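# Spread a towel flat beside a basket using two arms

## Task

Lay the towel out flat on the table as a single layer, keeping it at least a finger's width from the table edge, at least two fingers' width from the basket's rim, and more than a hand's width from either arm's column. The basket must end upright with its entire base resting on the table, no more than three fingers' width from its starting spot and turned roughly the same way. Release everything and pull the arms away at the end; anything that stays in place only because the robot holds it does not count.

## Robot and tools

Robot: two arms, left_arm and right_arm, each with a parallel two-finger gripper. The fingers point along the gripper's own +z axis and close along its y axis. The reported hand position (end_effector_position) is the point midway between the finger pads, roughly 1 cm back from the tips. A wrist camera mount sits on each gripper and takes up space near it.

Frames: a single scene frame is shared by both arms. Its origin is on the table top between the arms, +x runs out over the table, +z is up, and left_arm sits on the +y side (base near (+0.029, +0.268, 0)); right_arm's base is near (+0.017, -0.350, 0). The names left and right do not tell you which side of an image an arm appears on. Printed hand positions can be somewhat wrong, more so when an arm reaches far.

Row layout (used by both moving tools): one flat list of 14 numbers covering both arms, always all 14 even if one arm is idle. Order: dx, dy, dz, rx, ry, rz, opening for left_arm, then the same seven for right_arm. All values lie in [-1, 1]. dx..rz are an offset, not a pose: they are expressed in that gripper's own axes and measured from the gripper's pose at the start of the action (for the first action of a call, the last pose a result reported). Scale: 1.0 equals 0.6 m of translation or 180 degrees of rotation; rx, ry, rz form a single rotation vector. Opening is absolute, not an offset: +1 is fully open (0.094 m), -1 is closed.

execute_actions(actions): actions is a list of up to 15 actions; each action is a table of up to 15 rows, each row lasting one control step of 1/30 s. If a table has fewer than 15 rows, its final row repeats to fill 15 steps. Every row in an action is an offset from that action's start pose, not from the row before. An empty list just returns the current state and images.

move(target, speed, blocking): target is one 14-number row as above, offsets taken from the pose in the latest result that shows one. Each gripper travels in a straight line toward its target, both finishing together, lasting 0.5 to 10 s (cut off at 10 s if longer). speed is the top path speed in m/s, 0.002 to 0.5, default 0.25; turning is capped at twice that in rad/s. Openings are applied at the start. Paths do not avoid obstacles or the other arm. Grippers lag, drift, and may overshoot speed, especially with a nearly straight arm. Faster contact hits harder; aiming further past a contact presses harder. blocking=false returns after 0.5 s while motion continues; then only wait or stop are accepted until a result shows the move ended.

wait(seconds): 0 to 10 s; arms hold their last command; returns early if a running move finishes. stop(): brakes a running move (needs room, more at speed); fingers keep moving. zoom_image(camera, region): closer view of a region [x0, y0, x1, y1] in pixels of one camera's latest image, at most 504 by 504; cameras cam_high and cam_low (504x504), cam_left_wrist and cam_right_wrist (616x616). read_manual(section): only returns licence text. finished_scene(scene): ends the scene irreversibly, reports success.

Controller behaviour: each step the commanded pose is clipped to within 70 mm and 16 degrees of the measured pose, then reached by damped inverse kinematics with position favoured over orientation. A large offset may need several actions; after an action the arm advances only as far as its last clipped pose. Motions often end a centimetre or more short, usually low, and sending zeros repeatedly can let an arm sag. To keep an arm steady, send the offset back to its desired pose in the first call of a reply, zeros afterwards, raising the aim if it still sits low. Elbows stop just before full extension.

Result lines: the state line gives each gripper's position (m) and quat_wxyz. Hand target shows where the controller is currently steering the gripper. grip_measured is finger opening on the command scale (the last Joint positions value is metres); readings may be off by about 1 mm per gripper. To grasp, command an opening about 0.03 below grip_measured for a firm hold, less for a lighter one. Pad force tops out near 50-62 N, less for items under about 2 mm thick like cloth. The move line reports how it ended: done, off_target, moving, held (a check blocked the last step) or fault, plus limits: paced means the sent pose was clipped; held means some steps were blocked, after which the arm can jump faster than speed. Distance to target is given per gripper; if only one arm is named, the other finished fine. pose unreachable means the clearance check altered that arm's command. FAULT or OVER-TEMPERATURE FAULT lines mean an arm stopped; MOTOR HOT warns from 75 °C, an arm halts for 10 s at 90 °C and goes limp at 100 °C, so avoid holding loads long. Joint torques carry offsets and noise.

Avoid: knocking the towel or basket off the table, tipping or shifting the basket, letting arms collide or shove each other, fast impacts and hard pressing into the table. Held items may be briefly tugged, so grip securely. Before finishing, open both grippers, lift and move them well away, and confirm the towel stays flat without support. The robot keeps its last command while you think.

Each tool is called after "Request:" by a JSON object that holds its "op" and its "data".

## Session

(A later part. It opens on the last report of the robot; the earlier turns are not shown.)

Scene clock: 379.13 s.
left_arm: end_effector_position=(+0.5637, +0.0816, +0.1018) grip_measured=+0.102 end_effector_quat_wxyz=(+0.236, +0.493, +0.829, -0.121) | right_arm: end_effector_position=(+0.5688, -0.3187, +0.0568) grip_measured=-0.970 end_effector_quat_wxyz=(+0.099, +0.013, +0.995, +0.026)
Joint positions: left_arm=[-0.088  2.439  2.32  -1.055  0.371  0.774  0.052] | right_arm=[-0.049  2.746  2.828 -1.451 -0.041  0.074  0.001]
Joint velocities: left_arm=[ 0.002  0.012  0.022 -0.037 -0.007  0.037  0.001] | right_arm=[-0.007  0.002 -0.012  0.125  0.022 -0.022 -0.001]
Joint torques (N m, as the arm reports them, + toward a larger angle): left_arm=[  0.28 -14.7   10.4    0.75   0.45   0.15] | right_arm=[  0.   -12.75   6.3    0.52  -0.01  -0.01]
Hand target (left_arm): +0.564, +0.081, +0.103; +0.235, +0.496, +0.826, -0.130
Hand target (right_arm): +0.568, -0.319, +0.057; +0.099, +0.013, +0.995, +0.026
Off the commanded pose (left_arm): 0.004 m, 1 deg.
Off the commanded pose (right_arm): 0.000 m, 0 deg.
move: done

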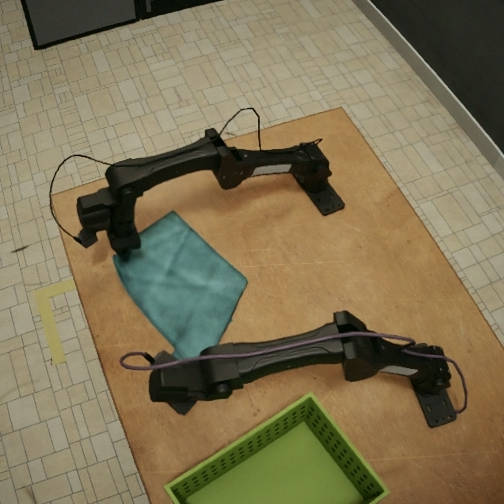

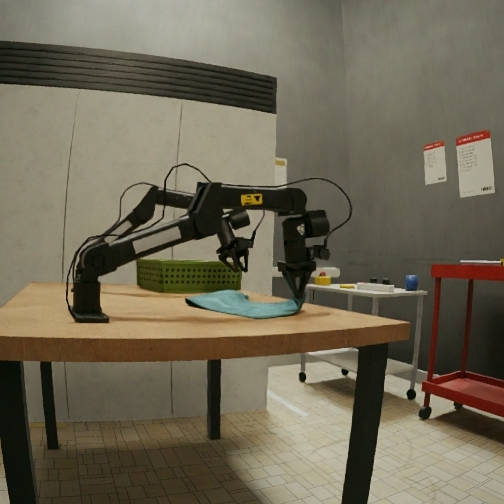

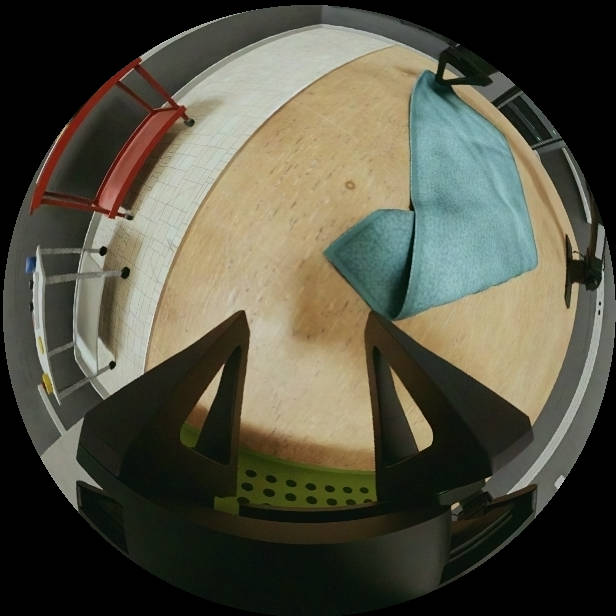

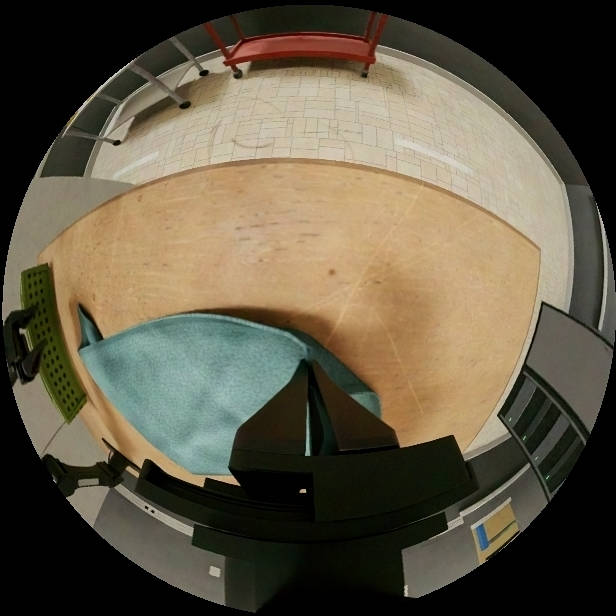

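Request:
{"op": "move", "data": {"target": [0.02, -0.057, 0.125, 0, 0, 0, 0.1, 0, 0, -0.004, 0, 0, 0, -1], "speed": 0.1}}

Scene clock: 386.93 s.
left_arm: end_effector_position=(+0.5540, +0.0404, +0.0339) grip_measured=+0.102 end_effector_quat_wxyz=(+0.242, +0.496, +0.825, -0.121) | right_arm: end_effector_position=(+0.5684, -0.3187, +0.0567) grip_measured=-0.970 end_effector_quat_wxyz=(+0.099, +0.013, +0.995, +0.026)
Joint positions: left_arm=[-0.171  2.431  2.027 -0.73   0.343  0.7    0.052] | right_arm=[-0.049  2.746  2.828 -1.452 -0.041  0.074  0.001]
Joint velocities: left_arm=[ 0.017  0.017 -0.002  0.051  0.037  0.037  0.   ] | right_arm=[ 0.007 -0.002 -0.002 -0.095 -0.022  0.051 -0.001]
Joint torques (N m, as the arm reports them, + toward a larger angle): left_arm=[ -0.21 -16.93   5.65   1.07   0.15  -0.09] | right_arm=[ -0.02 -12.77   7.1    0.47  -0.01  -0.01]
Hand target (left_arm): +0.549, +0.041, +0.031; +0.236, +0.493, +0.829, -0.121
Hand target (right_arm): +0.568, -0.319, +0.059; +0.100, +0.013, +0.995, +0.026
Off the commanded pose (left_arm): 0.006 m, 1 deg.
Off the commanded pose (right_arm): 0.002 m, 0 deg.
move: done

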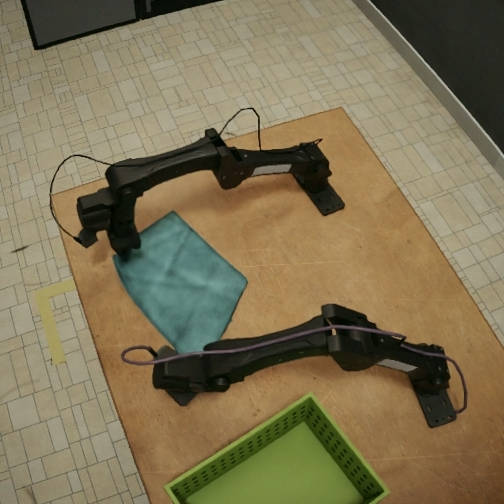

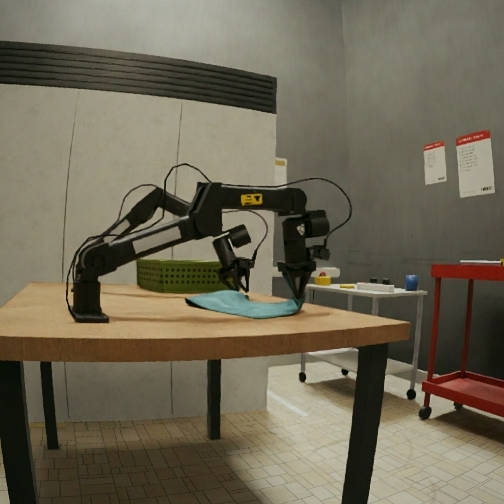

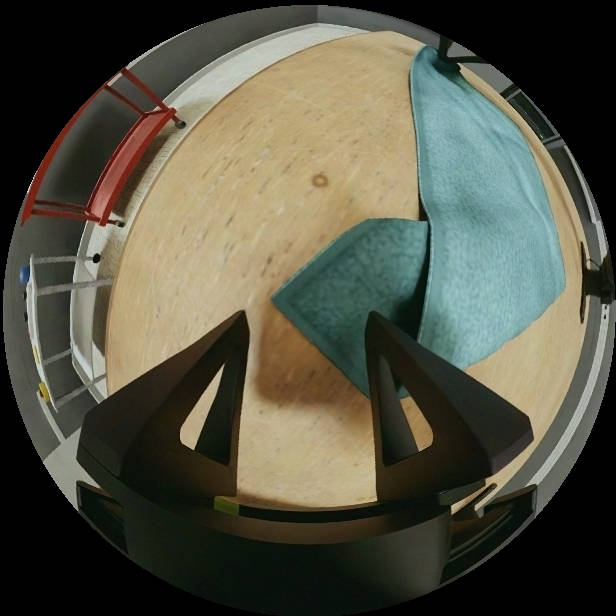

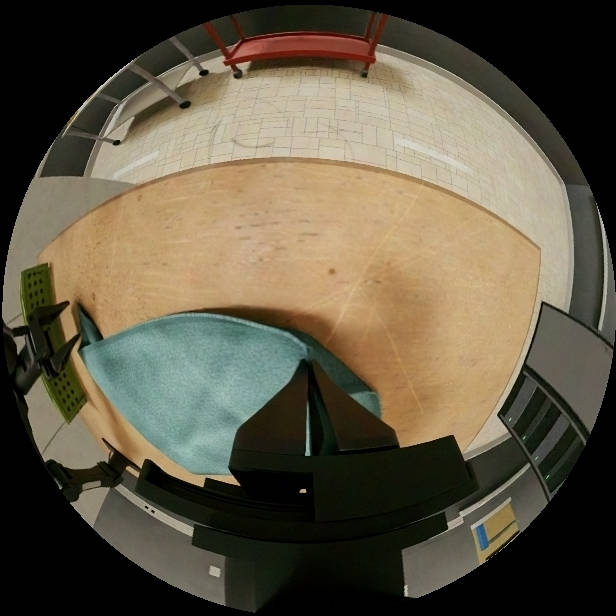

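Request:
{"op": "execute_actions", "data": {"actions": []}}

Scene clock: 397.27 s.
left_arm: end_effector_position=(+0.5545, +0.0404, +0.0341) grip_measured=+0.102 end_effector_quat_wxyz=(+0.243, +0.496, +0.825, -0.121) | right_arm: end_effector_position=(+0.5684, -0.3187, +0.0567) grip_measured=-0.970 end_effector_quat_wxyz=(+0.099, +0.013, +0.995, +0.026)
Joint positions: left_arm=[-0.171  2.431  2.027 -0.728  0.342  0.699  0.052] | right_arm=[-0.049  2.746  2.828 -1.452 -0.041  0.074  0.001]
Joint velocities: left_arm=[-0.012  0.002 -0.017  0.007 -0.022 -0.007  0.001] | right_arm=[ 0.007  0.002 -0.007 -0.051 -0.066  0.007 -0.   ]
Joint torques (N m, as the arm reports them, + toward a larger angle): left_arm=[ -0.24 -16.87   5.77   1.07   0.17  -0.08] | right_arm=[ -0.01 -12.78   7.1    0.47  -0.01  -0.01]
Hand target (left_arm): +0.549, +0.041, +0.031; +0.236, +0.493, +0.829, -0.121
Hand target (right_arm): +0.568, -0.319, +0.059; +0.100, +0.013, +0.995, +0.026
Off the commanded pose (left_arm): 0.007 m, 1 deg.
Off the commanded pose (right_arm): 0.002 m, 0 deg.

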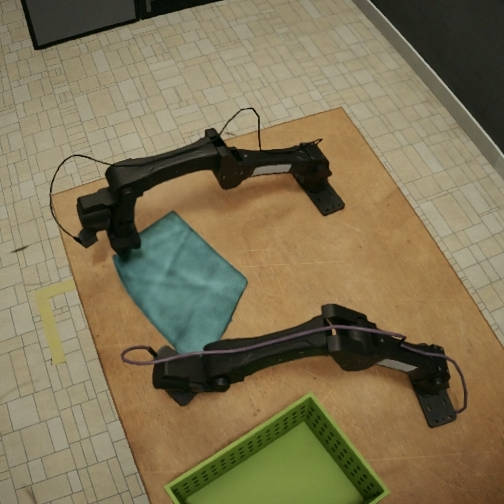

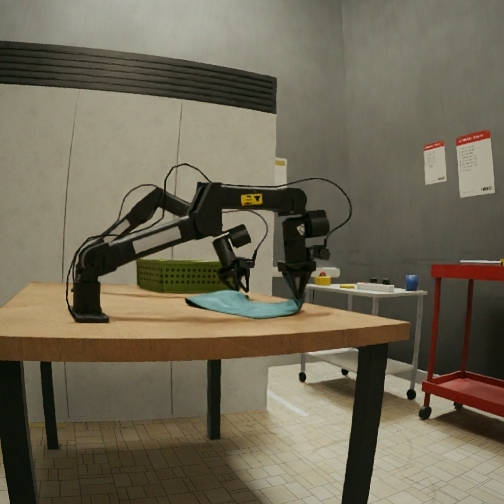

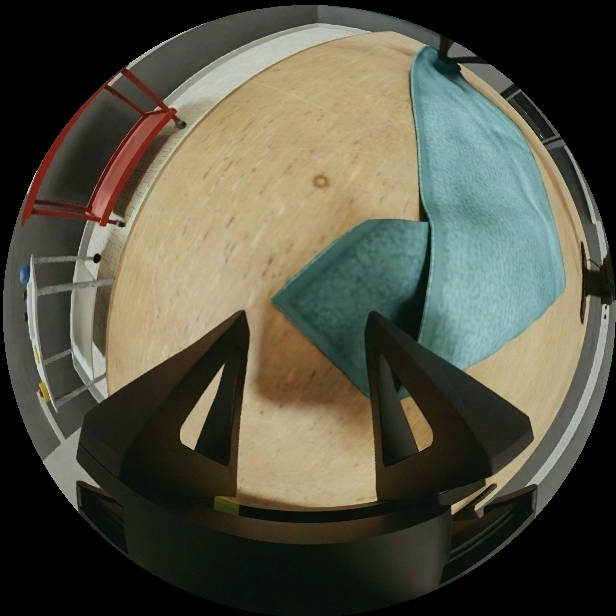

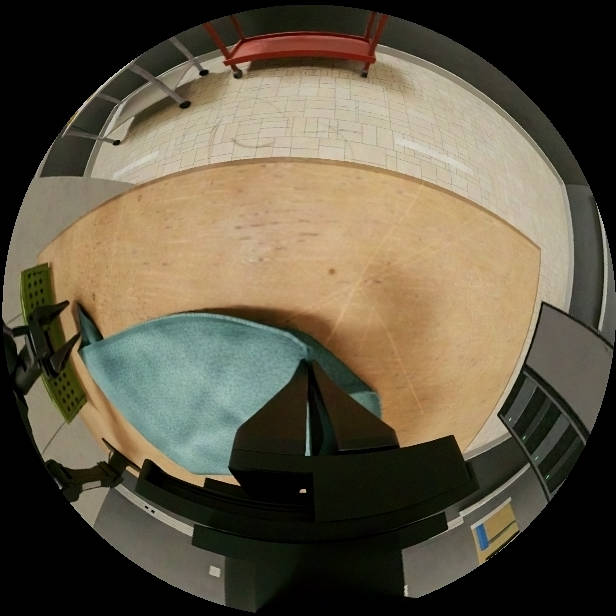

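Request:
{"op": "execute_actions", "data": {"actions": [[[0.01,0,0.035,0,0,0,0.1,0,0,0,0,0,0,-1]]]}}

Scene clock: 400.37 s.
left_arm: end_effector_position=(+0.5621, +0.0380, +0.0214) grip_measured=+0.102 end_effector_quat_wxyz=(+0.252, +0.496, +0.822, -0.119) | right_arm: end_effector_position=(+0.5684, -0.3187, +0.0567) grip_measured=-0.970 end_effector_quat_wxyz=(+0.099, +0.013, +0.995, +0.026)
Joint positions: left_arm=[-0.171  2.463  2.027 -0.677  0.342  0.699  0.052] | right_arm=[-0.049  2.746  2.828 -1.452 -0.041  0.074  0.001]
Joint velocities: left_arm=[-0.012  0.002 -0.012  0.007 -0.022 -0.066 -0.   ] | right_arm=[ 0.002 -0.012  0.002  0.007  0.022  0.022 -0.001]
Joint torques (N m, as the arm reports them, + toward a larger angle): left_arm=[ -0.56 -15.65   7.     1.01   0.18  -0.07] | right_arm=[  0.   -12.72   6.34   0.52  -0.01  -0.01]
Hand target (left_arm): +0.558, +0.035, +0.013; +0.243, +0.496, +0.825, -0.121
Hand target (right_arm): +0.568, -0.319, +0.057; +0.099, +0.013, +0.995, +0.026
Off the commanded pose (left_arm): 0.010 m, 1 deg.
Off the commanded pose (right_arm): 0.000 m, 0 deg.

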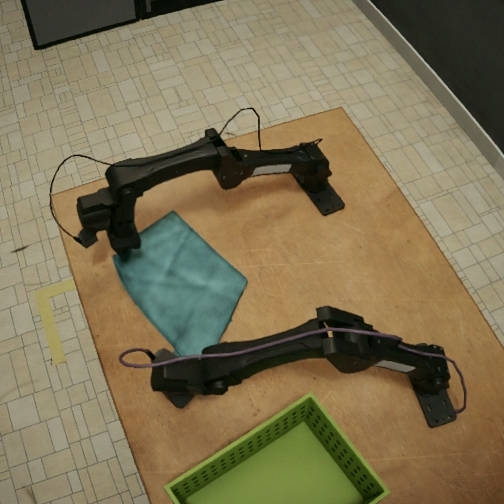

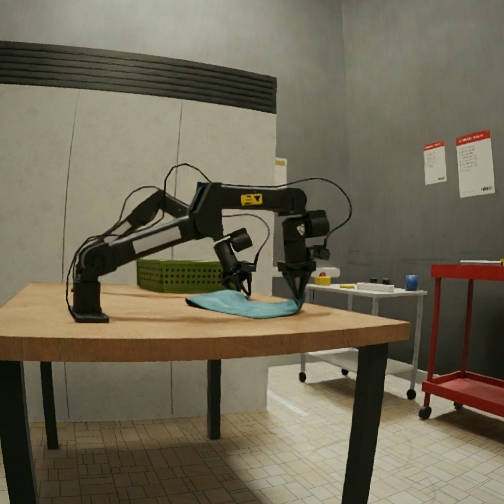

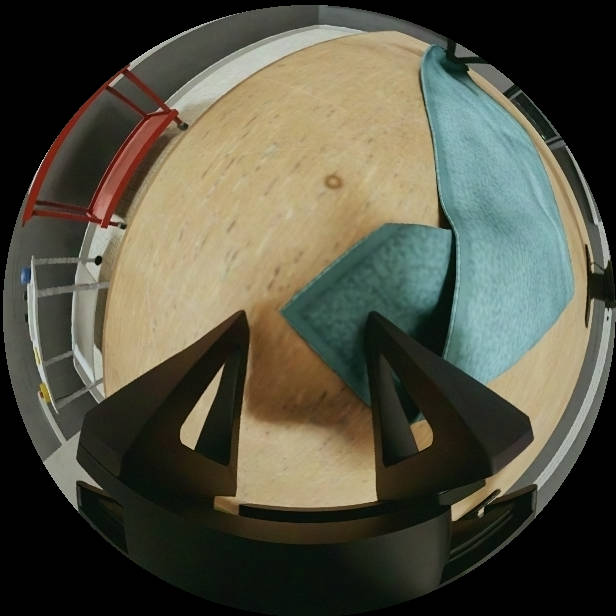

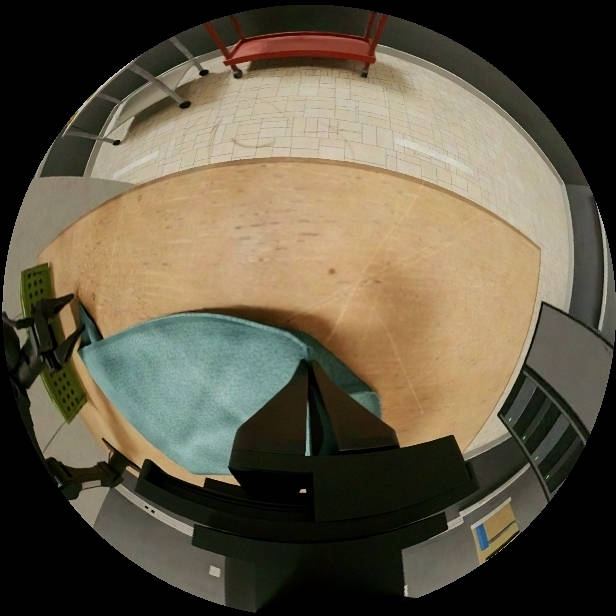

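Request:
{"op": "execute_actions", "data": {"actions": [[[-0.02,0,0.032,0,0,0,0.1,0,0,0,0,0,0,-1]]]}}

Scene clock: 403.77 s.
left_arm: end_effector_position=(+0.5740, +0.0222, +0.0215) grip_measured=+0.102 end_effector_quat_wxyz=(+0.265, +0.498, +0.817, -0.119) | right_arm: end_effector_position=(+0.5684, -0.3187, +0.0567) grip_measured=-0.970 end_effector_quat_wxyz=(+0.099, +0.013, +0.995, +0.026)
Joint positions: left_arm=[-0.191  2.518  2.115 -0.676  0.34   0.683  0.052] | right_arm=[-0.049  2.746  2.828 -1.452 -0.041  0.074  0.001]
Joint velocities: left_arm=[-0.002 -0.017 -0.007 -0.007 -0.037 -0.037  0.   ] | right_arm=[ 0.002 -0.012 -0.012 -0.022 -0.022  0.051  0.001]
Joint torques (N m, as the arm reports them, + toward a larger angle): left_arm=[ -0.4  -14.54   9.85   0.92   0.05  -0.08] | right_arm=[ -0.01 -12.72   6.34   0.52  -0.01  -0.01]
Hand target (left_arm): +0.572, +0.020, +0.012; +0.252, +0.496, +0.822, -0.119
Hand target (right_arm): +0.568, -0.319, +0.057; +0.099, +0.013, +0.995, +0.026
Off the commanded pose (left_arm): 0.010 m, 2 deg.
Off the commanded pose (right_arm): 0.000 m, 0 deg.

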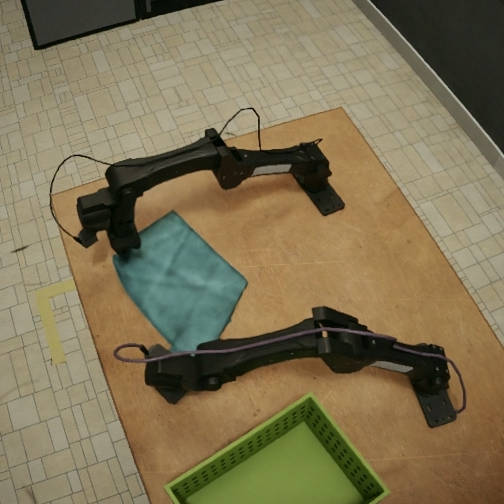

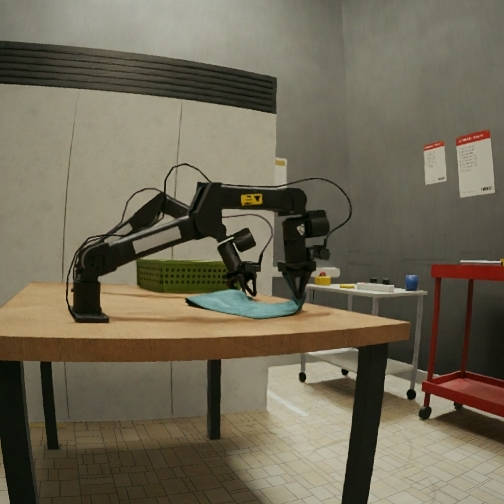

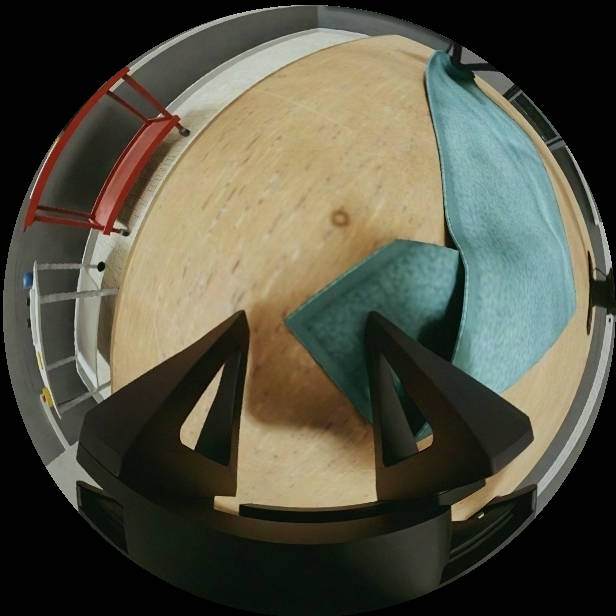

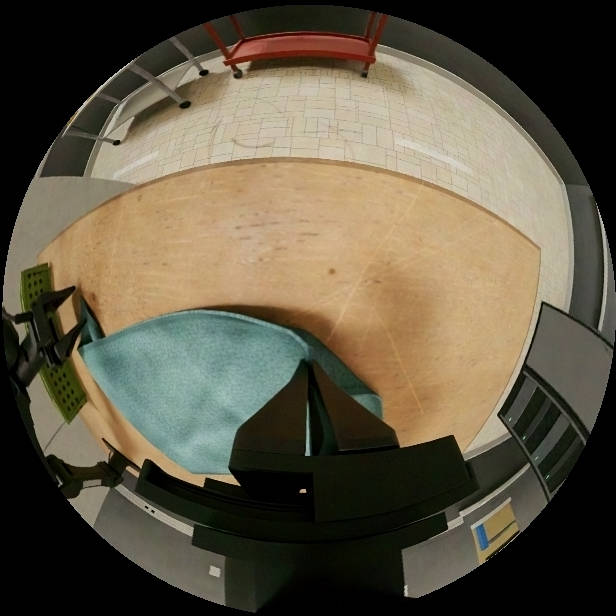

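Request:
{"op": "execute_actions", "data": {"actions": [[[-0.018,-0.008,0.03,0,0,0,0.1,0,0,0,0,0,0,-1]]]}}

Scene clock: 417.27 s.
left_arm: end_effector_position=(+0.5800, +0.0051, +0.0218) grip_measured=+0.102 end_effector_quat_wxyz=(+0.276, +0.501, +0.812, -0.120) | right_arm: end_effector_position=(+0.5684, -0.3187, +0.0567) grip_measured=-0.970 end_effector_quat_wxyz=(+0.099, +0.013, +0.995, +0.026)
Joint positions: left_arm=[-0.216  2.556  2.174 -0.668  0.337  0.665  0.052] | right_arm=[-0.049  2.746  2.828 -1.452 -0.041  0.074  0.001]
Joint velocities: left_arm=[ 0.002  0.002  0.012  0.037 -0.095  0.037  0.   ] | right_arm=[ 0.012 -0.037  0.017 -0.022 -0.022  0.037  0.001]
Joint torques (N m, as the arm reports them, + toward a larger angle): left_arm=[ -0.36 -14.96   9.93   1.     0.1   -0.1 ] | right_arm=[  0.   -12.72   6.34   0.52  -0.01  -0.01]
Hand target (left_arm): +0.579, +0.003, +0.012; +0.265, +0.498, +0.817, -0.119
Hand target (right_arm): +0.568, -0.319, +0.057; +0.099, +0.013, +0.995, +0.026
Off the commanded pose (left_arm): 0.010 m, 1 deg.
Off the commanded pose (right_arm): 0.000 m, 0 deg.

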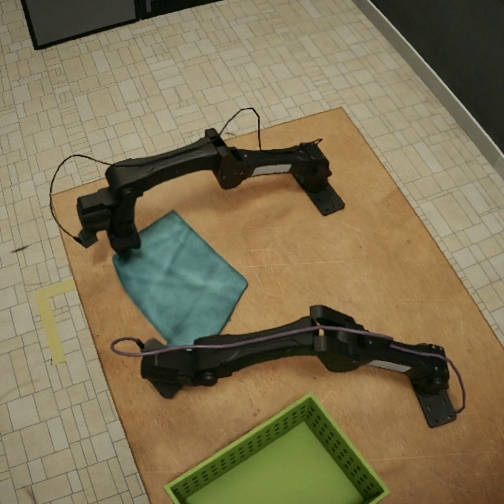

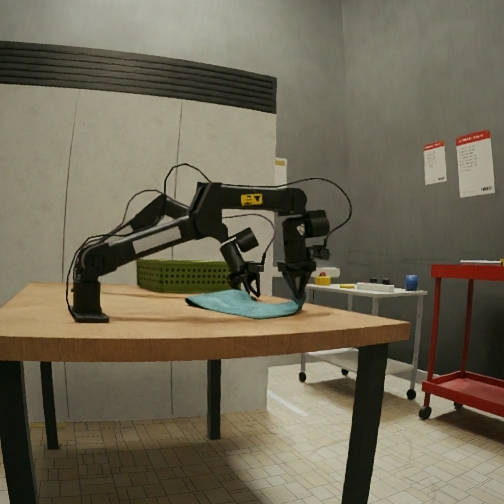

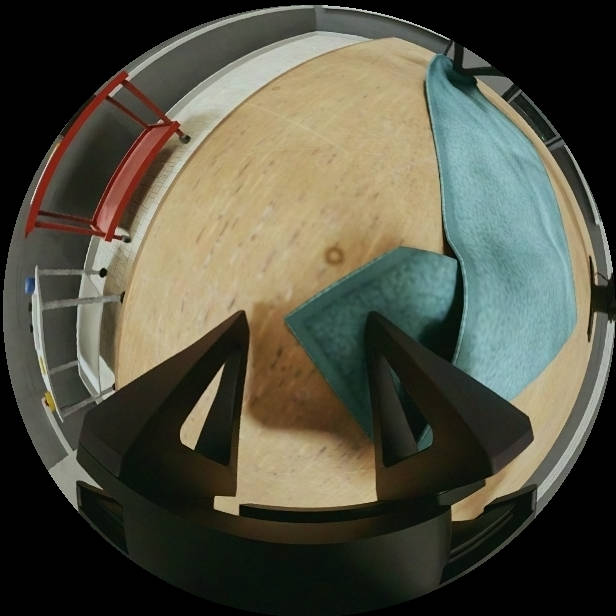

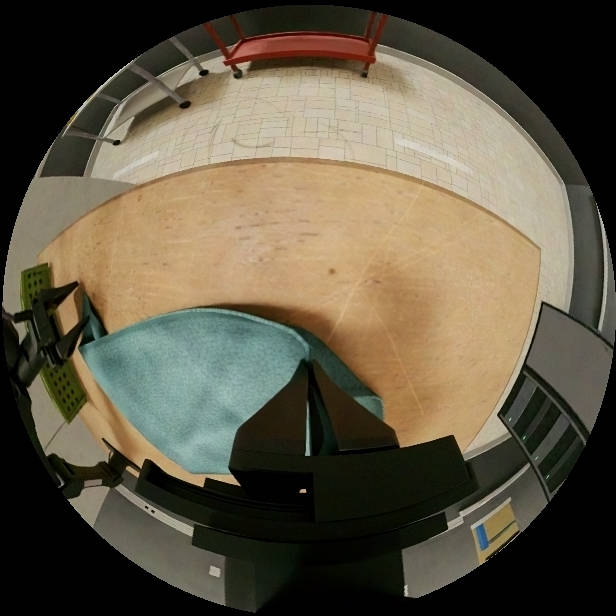

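Request:
{"op": "execute_actions", "data": {"actions": [[[0,0,0.015,0,0,0,0.05,0,0,0,0,0,0,-1],[0,0,0.015,0,0,0,-0.05,0,0,0,0,0,0,-1],[0,0,0.015,0,0,0,-0.15,0,0,0,0,0,0,-1],[0,0,0.015,0,0,0,-0.25,0,0,0,0,0,0,-1],[0,0,0.015,0,0,0,-0.35,0,0,0,0,0,0,-1],[0,0,0.015,0,0,0,-0.45,0,0,0,0,0,0,-1],[0,0,0.015,0,0,0,-0.55,0,0,0,0,0,0,-1],[0,0,0.015,0,0,0,-0.6,0,0,0,0,0,0,-1]]]}}

Scene clock: 420.37 s.
left_arm: end_effector_position=(+0.5818, +0.0038, +0.0211) grip_measured=-0.598 end_effector_quat_wxyz=(+0.280, +0.501, +0.810, -0.120) | right_arm: end_effector_position=(+0.5684, -0.3187, +0.0567) grip_measured=-0.970 end_effector_quat_wxyz=(+0.099, +0.013, +0.995, +0.026)
Joint positions: left_arm=[-0.216  2.56   2.174 -0.656  0.337  0.664  0.019] | right_arm=[-0.049  2.746  2.828 -1.452 -0.041  0.074  0.001]
Joint velocities: left_arm=[-0.002 -0.012 -0.007 -0.022  0.022  0.007 -0.   ] | right_arm=[-0.002 -0.012 -0.002  0.051 -0.037 -0.051  0.   ]
Joint torques (N m, as the arm reports them, + toward a larger angle): left_arm=[ -0.44 -15.04   9.91   1.13   0.15  -0.04] | right_arm=[  0.   -12.72   6.34   0.52  -0.01  -0.01]
Hand target (left_arm): +0.583, +0.001, +0.015; +0.276, +0.501, +0.811, -0.120
Hand target (right_arm): +0.568, -0.319, +0.057; +0.099, +0.013, +0.995, +0.026
Off the commanded pose (left_arm): 0.007 m, 0 deg.
Off the commanded pose (right_arm): 0.000 m, 0 deg.

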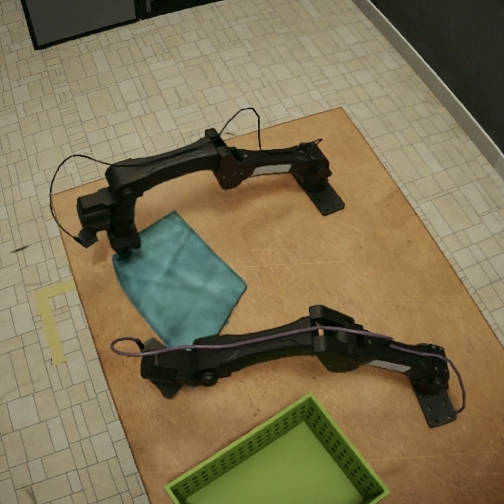

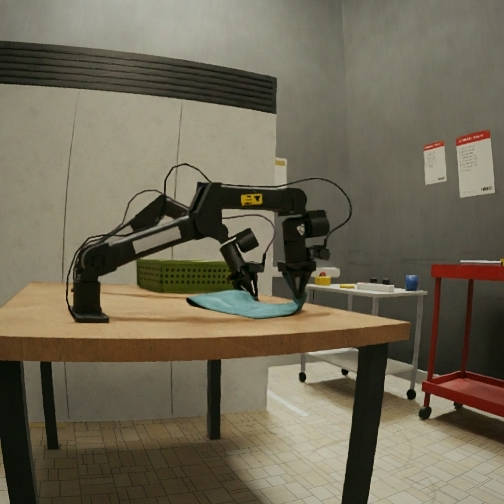

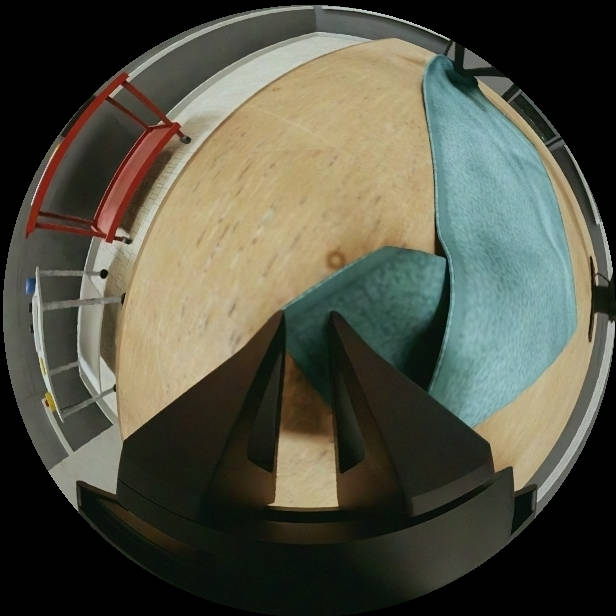

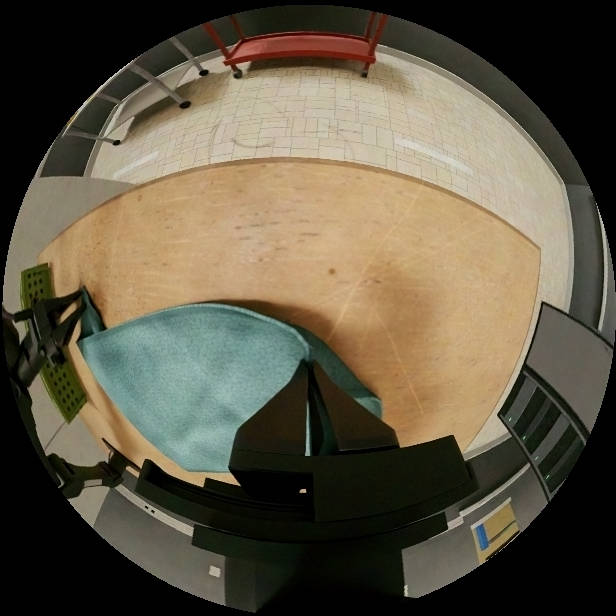

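Request:
{"op": "execute_actions", "data": {"actions": [[[0,0,0.015,0,0,0,-0.65,0,0,0,0,0,0,-1],[0,0,0.015,0,0,0,-0.7,0,0,0,0,0,0,-1],[0,0,0.015,0,0,0,-0.75,0,0,0,0,0,0,-1],[0,0,0.015,0,0,0,-0.8,0,0,0,0,0,0,-1],[0,0,0.015,0,0,0,-0.85,0,0,0,0,0,0,-1],[0,0,0.015,0,0,0,-0.9,0,0,0,0,0,0,-1],[0,0,0.015,0,0,0,-0.95,0,0,0,0,0,0,-1],[0,0,0.015,0,0,0,-1,0,0,0,0,0,0,-1]]]}}

Request:
{"op": "execute_actions", "data": {"actions": [[[0,0,-0.02,0,0,0,-1,0,0,0,0,0,0,-1],[0,0,-0.04,0,0,0,-1,0,0,0,0,0,0,-1],[0,0,-0.06,0,0,0,-1,0,0,0,0,0,0,-1]]]}}

Scene clock: 425.73 s.
left_arm: end_effector_position=(+0.5840, +0.0029, +0.0211) grip_measured=-0.985 end_effector_quat_wxyz=(+0.285, +0.501, +0.809, -0.119) | right_arm: end_effector_position=(+0.5684, -0.3187, +0.0567) grip_measured=-0.970 end_effector_quat_wxyz=(+0.099, +0.013, +0.995, +0.026)
Joint positions: left_arm=[-0.216  2.563  2.174 -0.643  0.338  0.664  0.001] | right_arm=[-0.049  2.746  2.828 -1.452 -0.041  0.074  0.001]
Joint velocities: left_arm=[-0.012 -0.007 -0.017 -0.066  0.022  0.007 -0.   ] | right_arm=[-0.012 -0.002 -0.022  0.022 -0.051 -0.066 -0.   ]
Joint torques (N m, as the arm reports them, + toward a larger angle): left_arm=[ -0.44 -15.03  10.12   1.15   0.19  -0.06] | right_arm=[  0.   -12.72   6.34   0.52  -0.01  -0.01]
Hand target (left_arm): +0.585, -0.000, +0.014; +0.280, +0.501, +0.810, -0.120
Hand target (right_arm): +0.568, -0.319, +0.057; +0.099, +0.013, +0.995, +0.026
Off the commanded pose (left_arm): 0.008 m, 1 deg.
Off the commanded pose (right_arm): 0.000 m, 0 deg.

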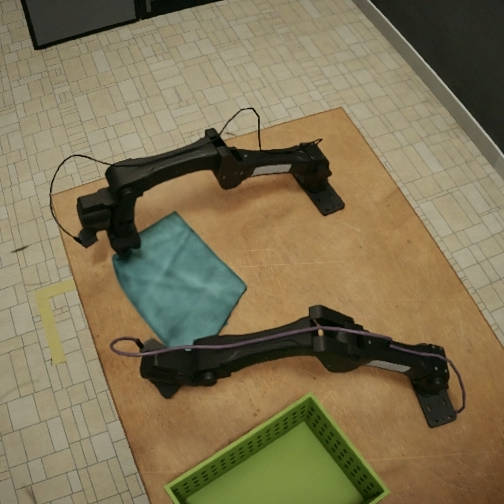

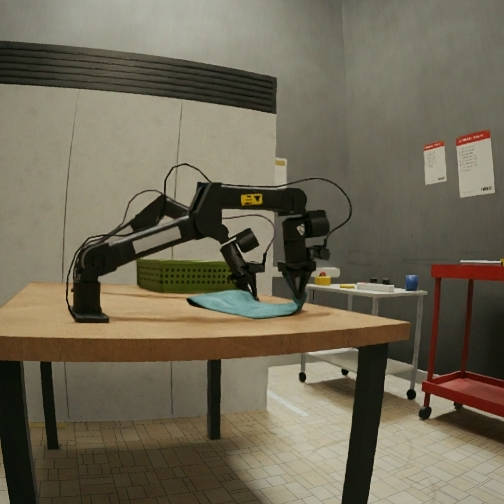

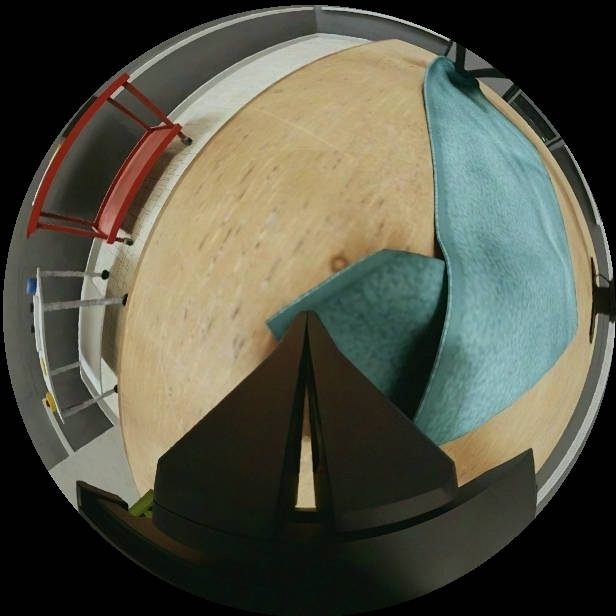

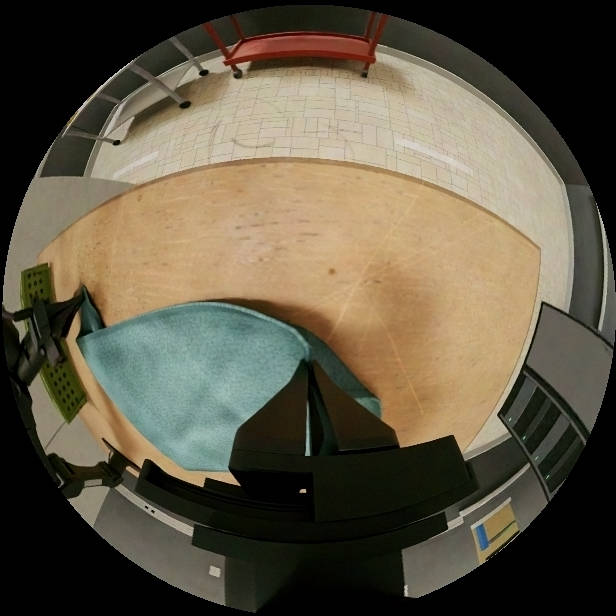

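Scene clock: 426.23 s.
left_arm: end_effector_position=(+0.5805, +0.0175, +0.0627) grip_measured=-0.985 end_effector_quat_wxyz=(+0.302, +0.498, +0.805, -0.111) | right_arm: end_effector_position=(+0.5684, -0.3187, +0.0567) grip_measured=-0.970 end_effector_quat_wxyz=(+0.099, +0.013, +0.995, +0.026)
Joint positions: left_arm=[-0.196  2.448  2.112 -0.661  0.338  0.676  0.001] | right_arm=[-0.049  2.746  2.828 -1.452 -0.041  0.074  0.001]
Joint velocities: left_arm=[-0.007  0.002 -0.032 -0.066  0.066 -0.007 -0.   ] | right_arm=[ 0.017 -0.002  0.017  0.022 -0.007 -0.066  0.001]
Joint torques (N m, as the arm reports them, + toward a larger angle): left_arm=[  0.32 -16.39   5.61   1.16   0.33   0.13] | right_arm=[  0.01 -12.72   6.34   0.52  -0.01  -0.01]
Hand target (left_arm): +0.572, +0.020, +0.050; +0.285, +0.501, +0.808, -0.119
Hand target (right_arm): +0.568, -0.319, +0.057; +0.099, +0.013, +0.995, +0.026
Off the commanded pose (left_arm): 0.016 m, 2 deg.
Off the commanded pose (right_arm): 0.000 m, 0 deg.

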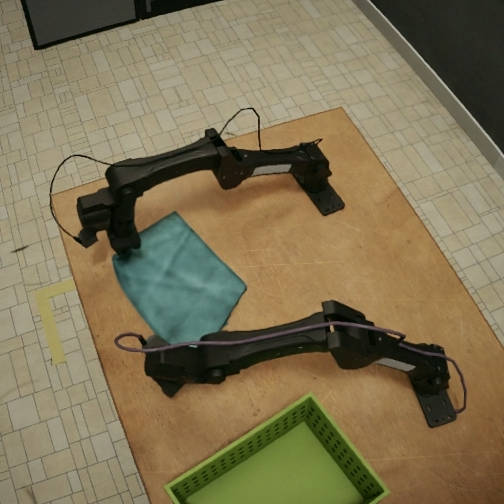

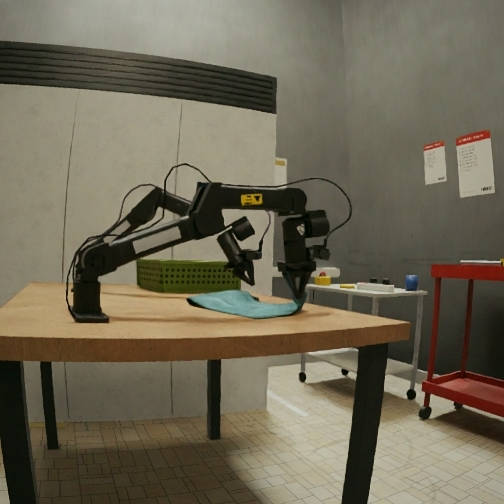

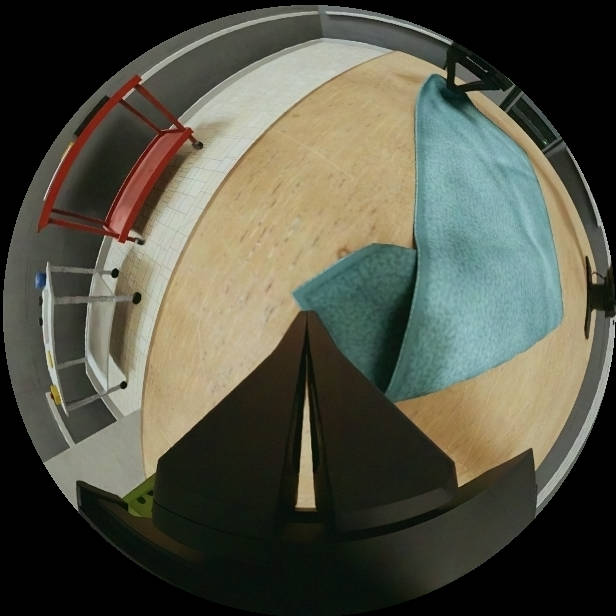

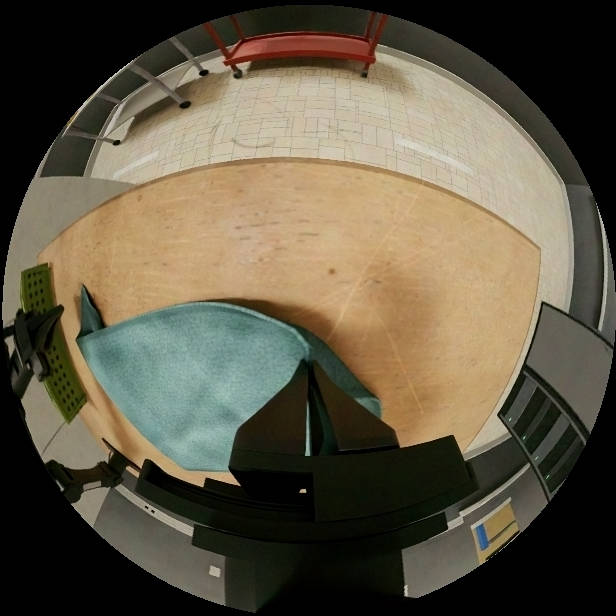

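Request:
{"op": "execute_actions", "data": {"actions": [[[0,0,0.02,0.05,0,0,-0.05,0,0,0,0,0,0,-1]]]}}

Scene clock: 447.57 s.
left_arm: end_effector_position=(+0.5896, +0.0122, +0.0498) grip_measured=-0.052 end_effector_quat_wxyz=(+0.273, +0.514, +0.797, -0.161) | right_arm: end_effector_position=(+0.5684, -0.3187, +0.0567) grip_measured=-0.970 end_effector_quat_wxyz=(+0.099, +0.013, +0.995, +0.026)
Joint positions: left_arm=[-0.17   2.651  2.456 -0.893  0.446  0.728  0.045] | right_arm=[-0.049  2.746  2.828 -1.452 -0.041  0.074  0.001]
Joint velocities: left_arm=[ 0.002  0.037  0.183 -0.198  0.037  0.066  0.   ] | right_arm=[-0.012  0.012 -0.022  0.007 -0.037 -0.007  0.001]
Joint torques (N m, as the arm reports them, + toward a larger angle): left_arm=[  0.24 -16.74  10.54   0.92   0.5    0.14] | right_arm=[  0.   -12.72   6.34   0.52  -0.01  -0.01]
Hand target (left_arm): +0.585, +0.011, +0.053; +0.266, +0.519, +0.794, -0.173
Hand target (right_arm): +0.568, -0.319, +0.057; +0.099, +0.013, +0.995, +0.026
Off the commanded pose (left_arm): 0.006 m, 2 deg.
Off the commanded pose (right_arm): 0.000 m, 0 deg.

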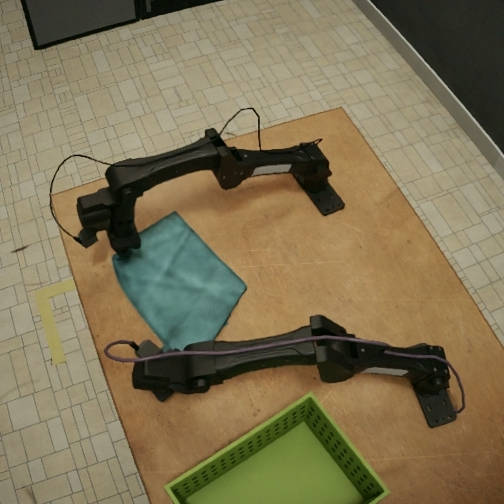

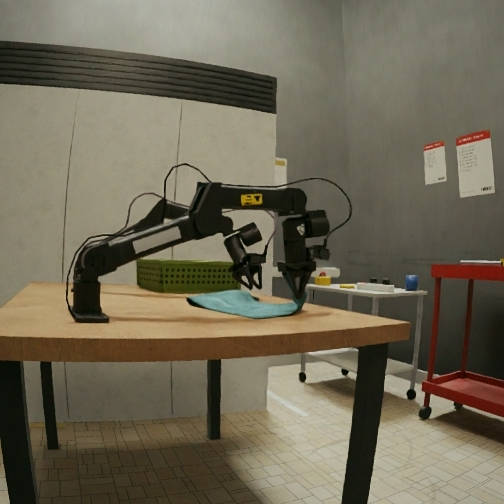

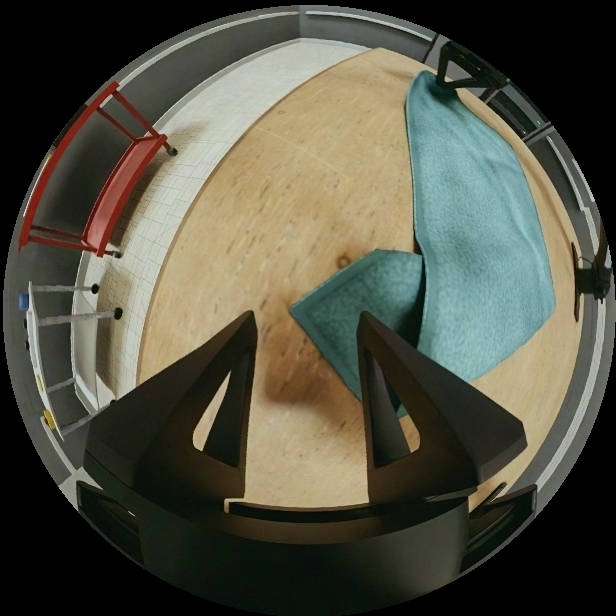

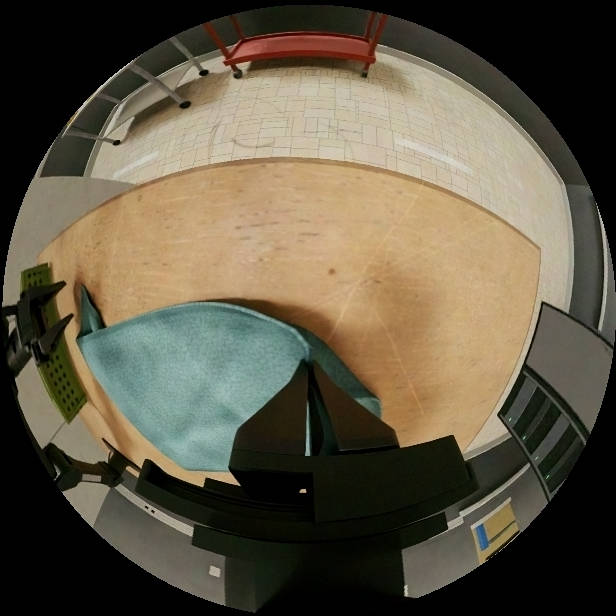

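Request:
{"op": "execute_actions", "data": {"actions": [[[-0.022,-0.046,0.04,0,0,0,-0.2,0,0,0,0,0,0,-1]]]}}

Scene clock: 460.63 s.
left_arm: end_effector_position=(+0.5739, -0.0283, +0.0374) grip_measured=-0.198 end_effector_quat_wxyz=(+0.273, +0.523, +0.791, -0.165) | right_arm: end_effector_position=(+0.5684, -0.3187, +0.0567) grip_measured=-0.970 end_effector_quat_wxyz=(+0.099, +0.013, +0.995, +0.026)
Joint positions: left_arm=[-0.247  2.637  2.375 -0.8    0.422  0.675  0.038] | right_arm=[-0.049  2.746  2.828 -1.452 -0.041  0.074  0.001]
Joint velocities: left_arm=[ 0.022  0.007 -0.002  0.066 -0.095 -0.007 -0.   ] | right_arm=[ 0.022 -0.022 -0.007 -0.037  0.007 -0.007  0.   ]
Joint torques (N m, as the arm reports them, + toward a larger angle): left_arm=[  0.41 -19.09   5.64   1.16   0.2   -0.11] | right_arm=[  0.   -12.72   6.34   0.52  -0.01  -0.01]
Hand target (left_arm): +0.575, -0.022, +0.039; +0.273, +0.514, +0.797, -0.161
Hand target (right_arm): +0.568, -0.319, +0.057; +0.099, +0.013, +0.995, +0.026
Off the commanded pose (left_arm): 0.007 m, 1 deg.
Off the commanded pose (right_arm): 0.000 m, 0 deg.

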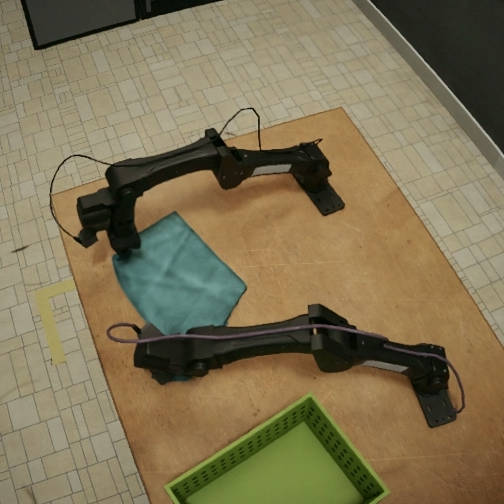

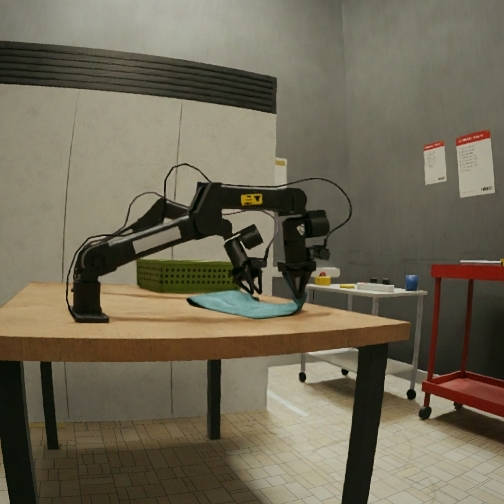

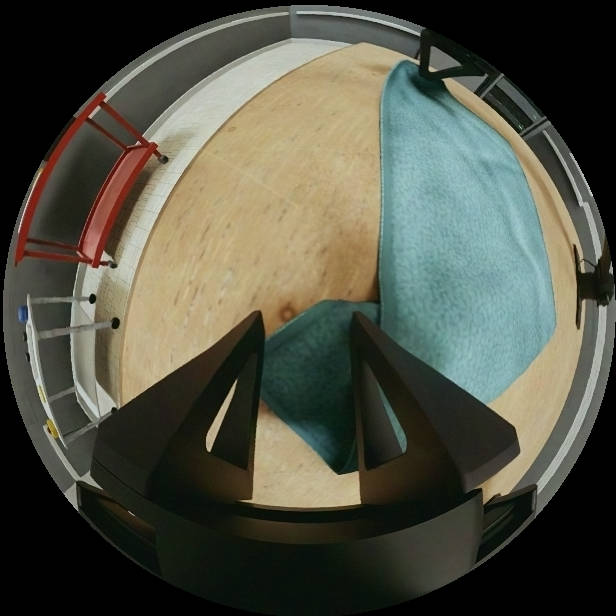

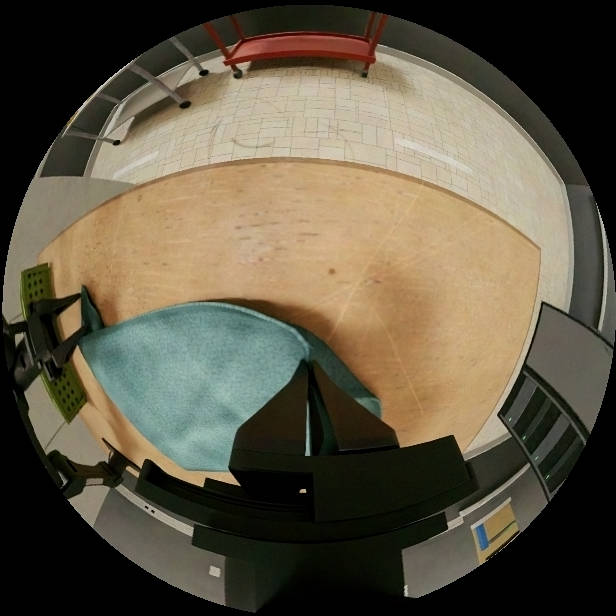

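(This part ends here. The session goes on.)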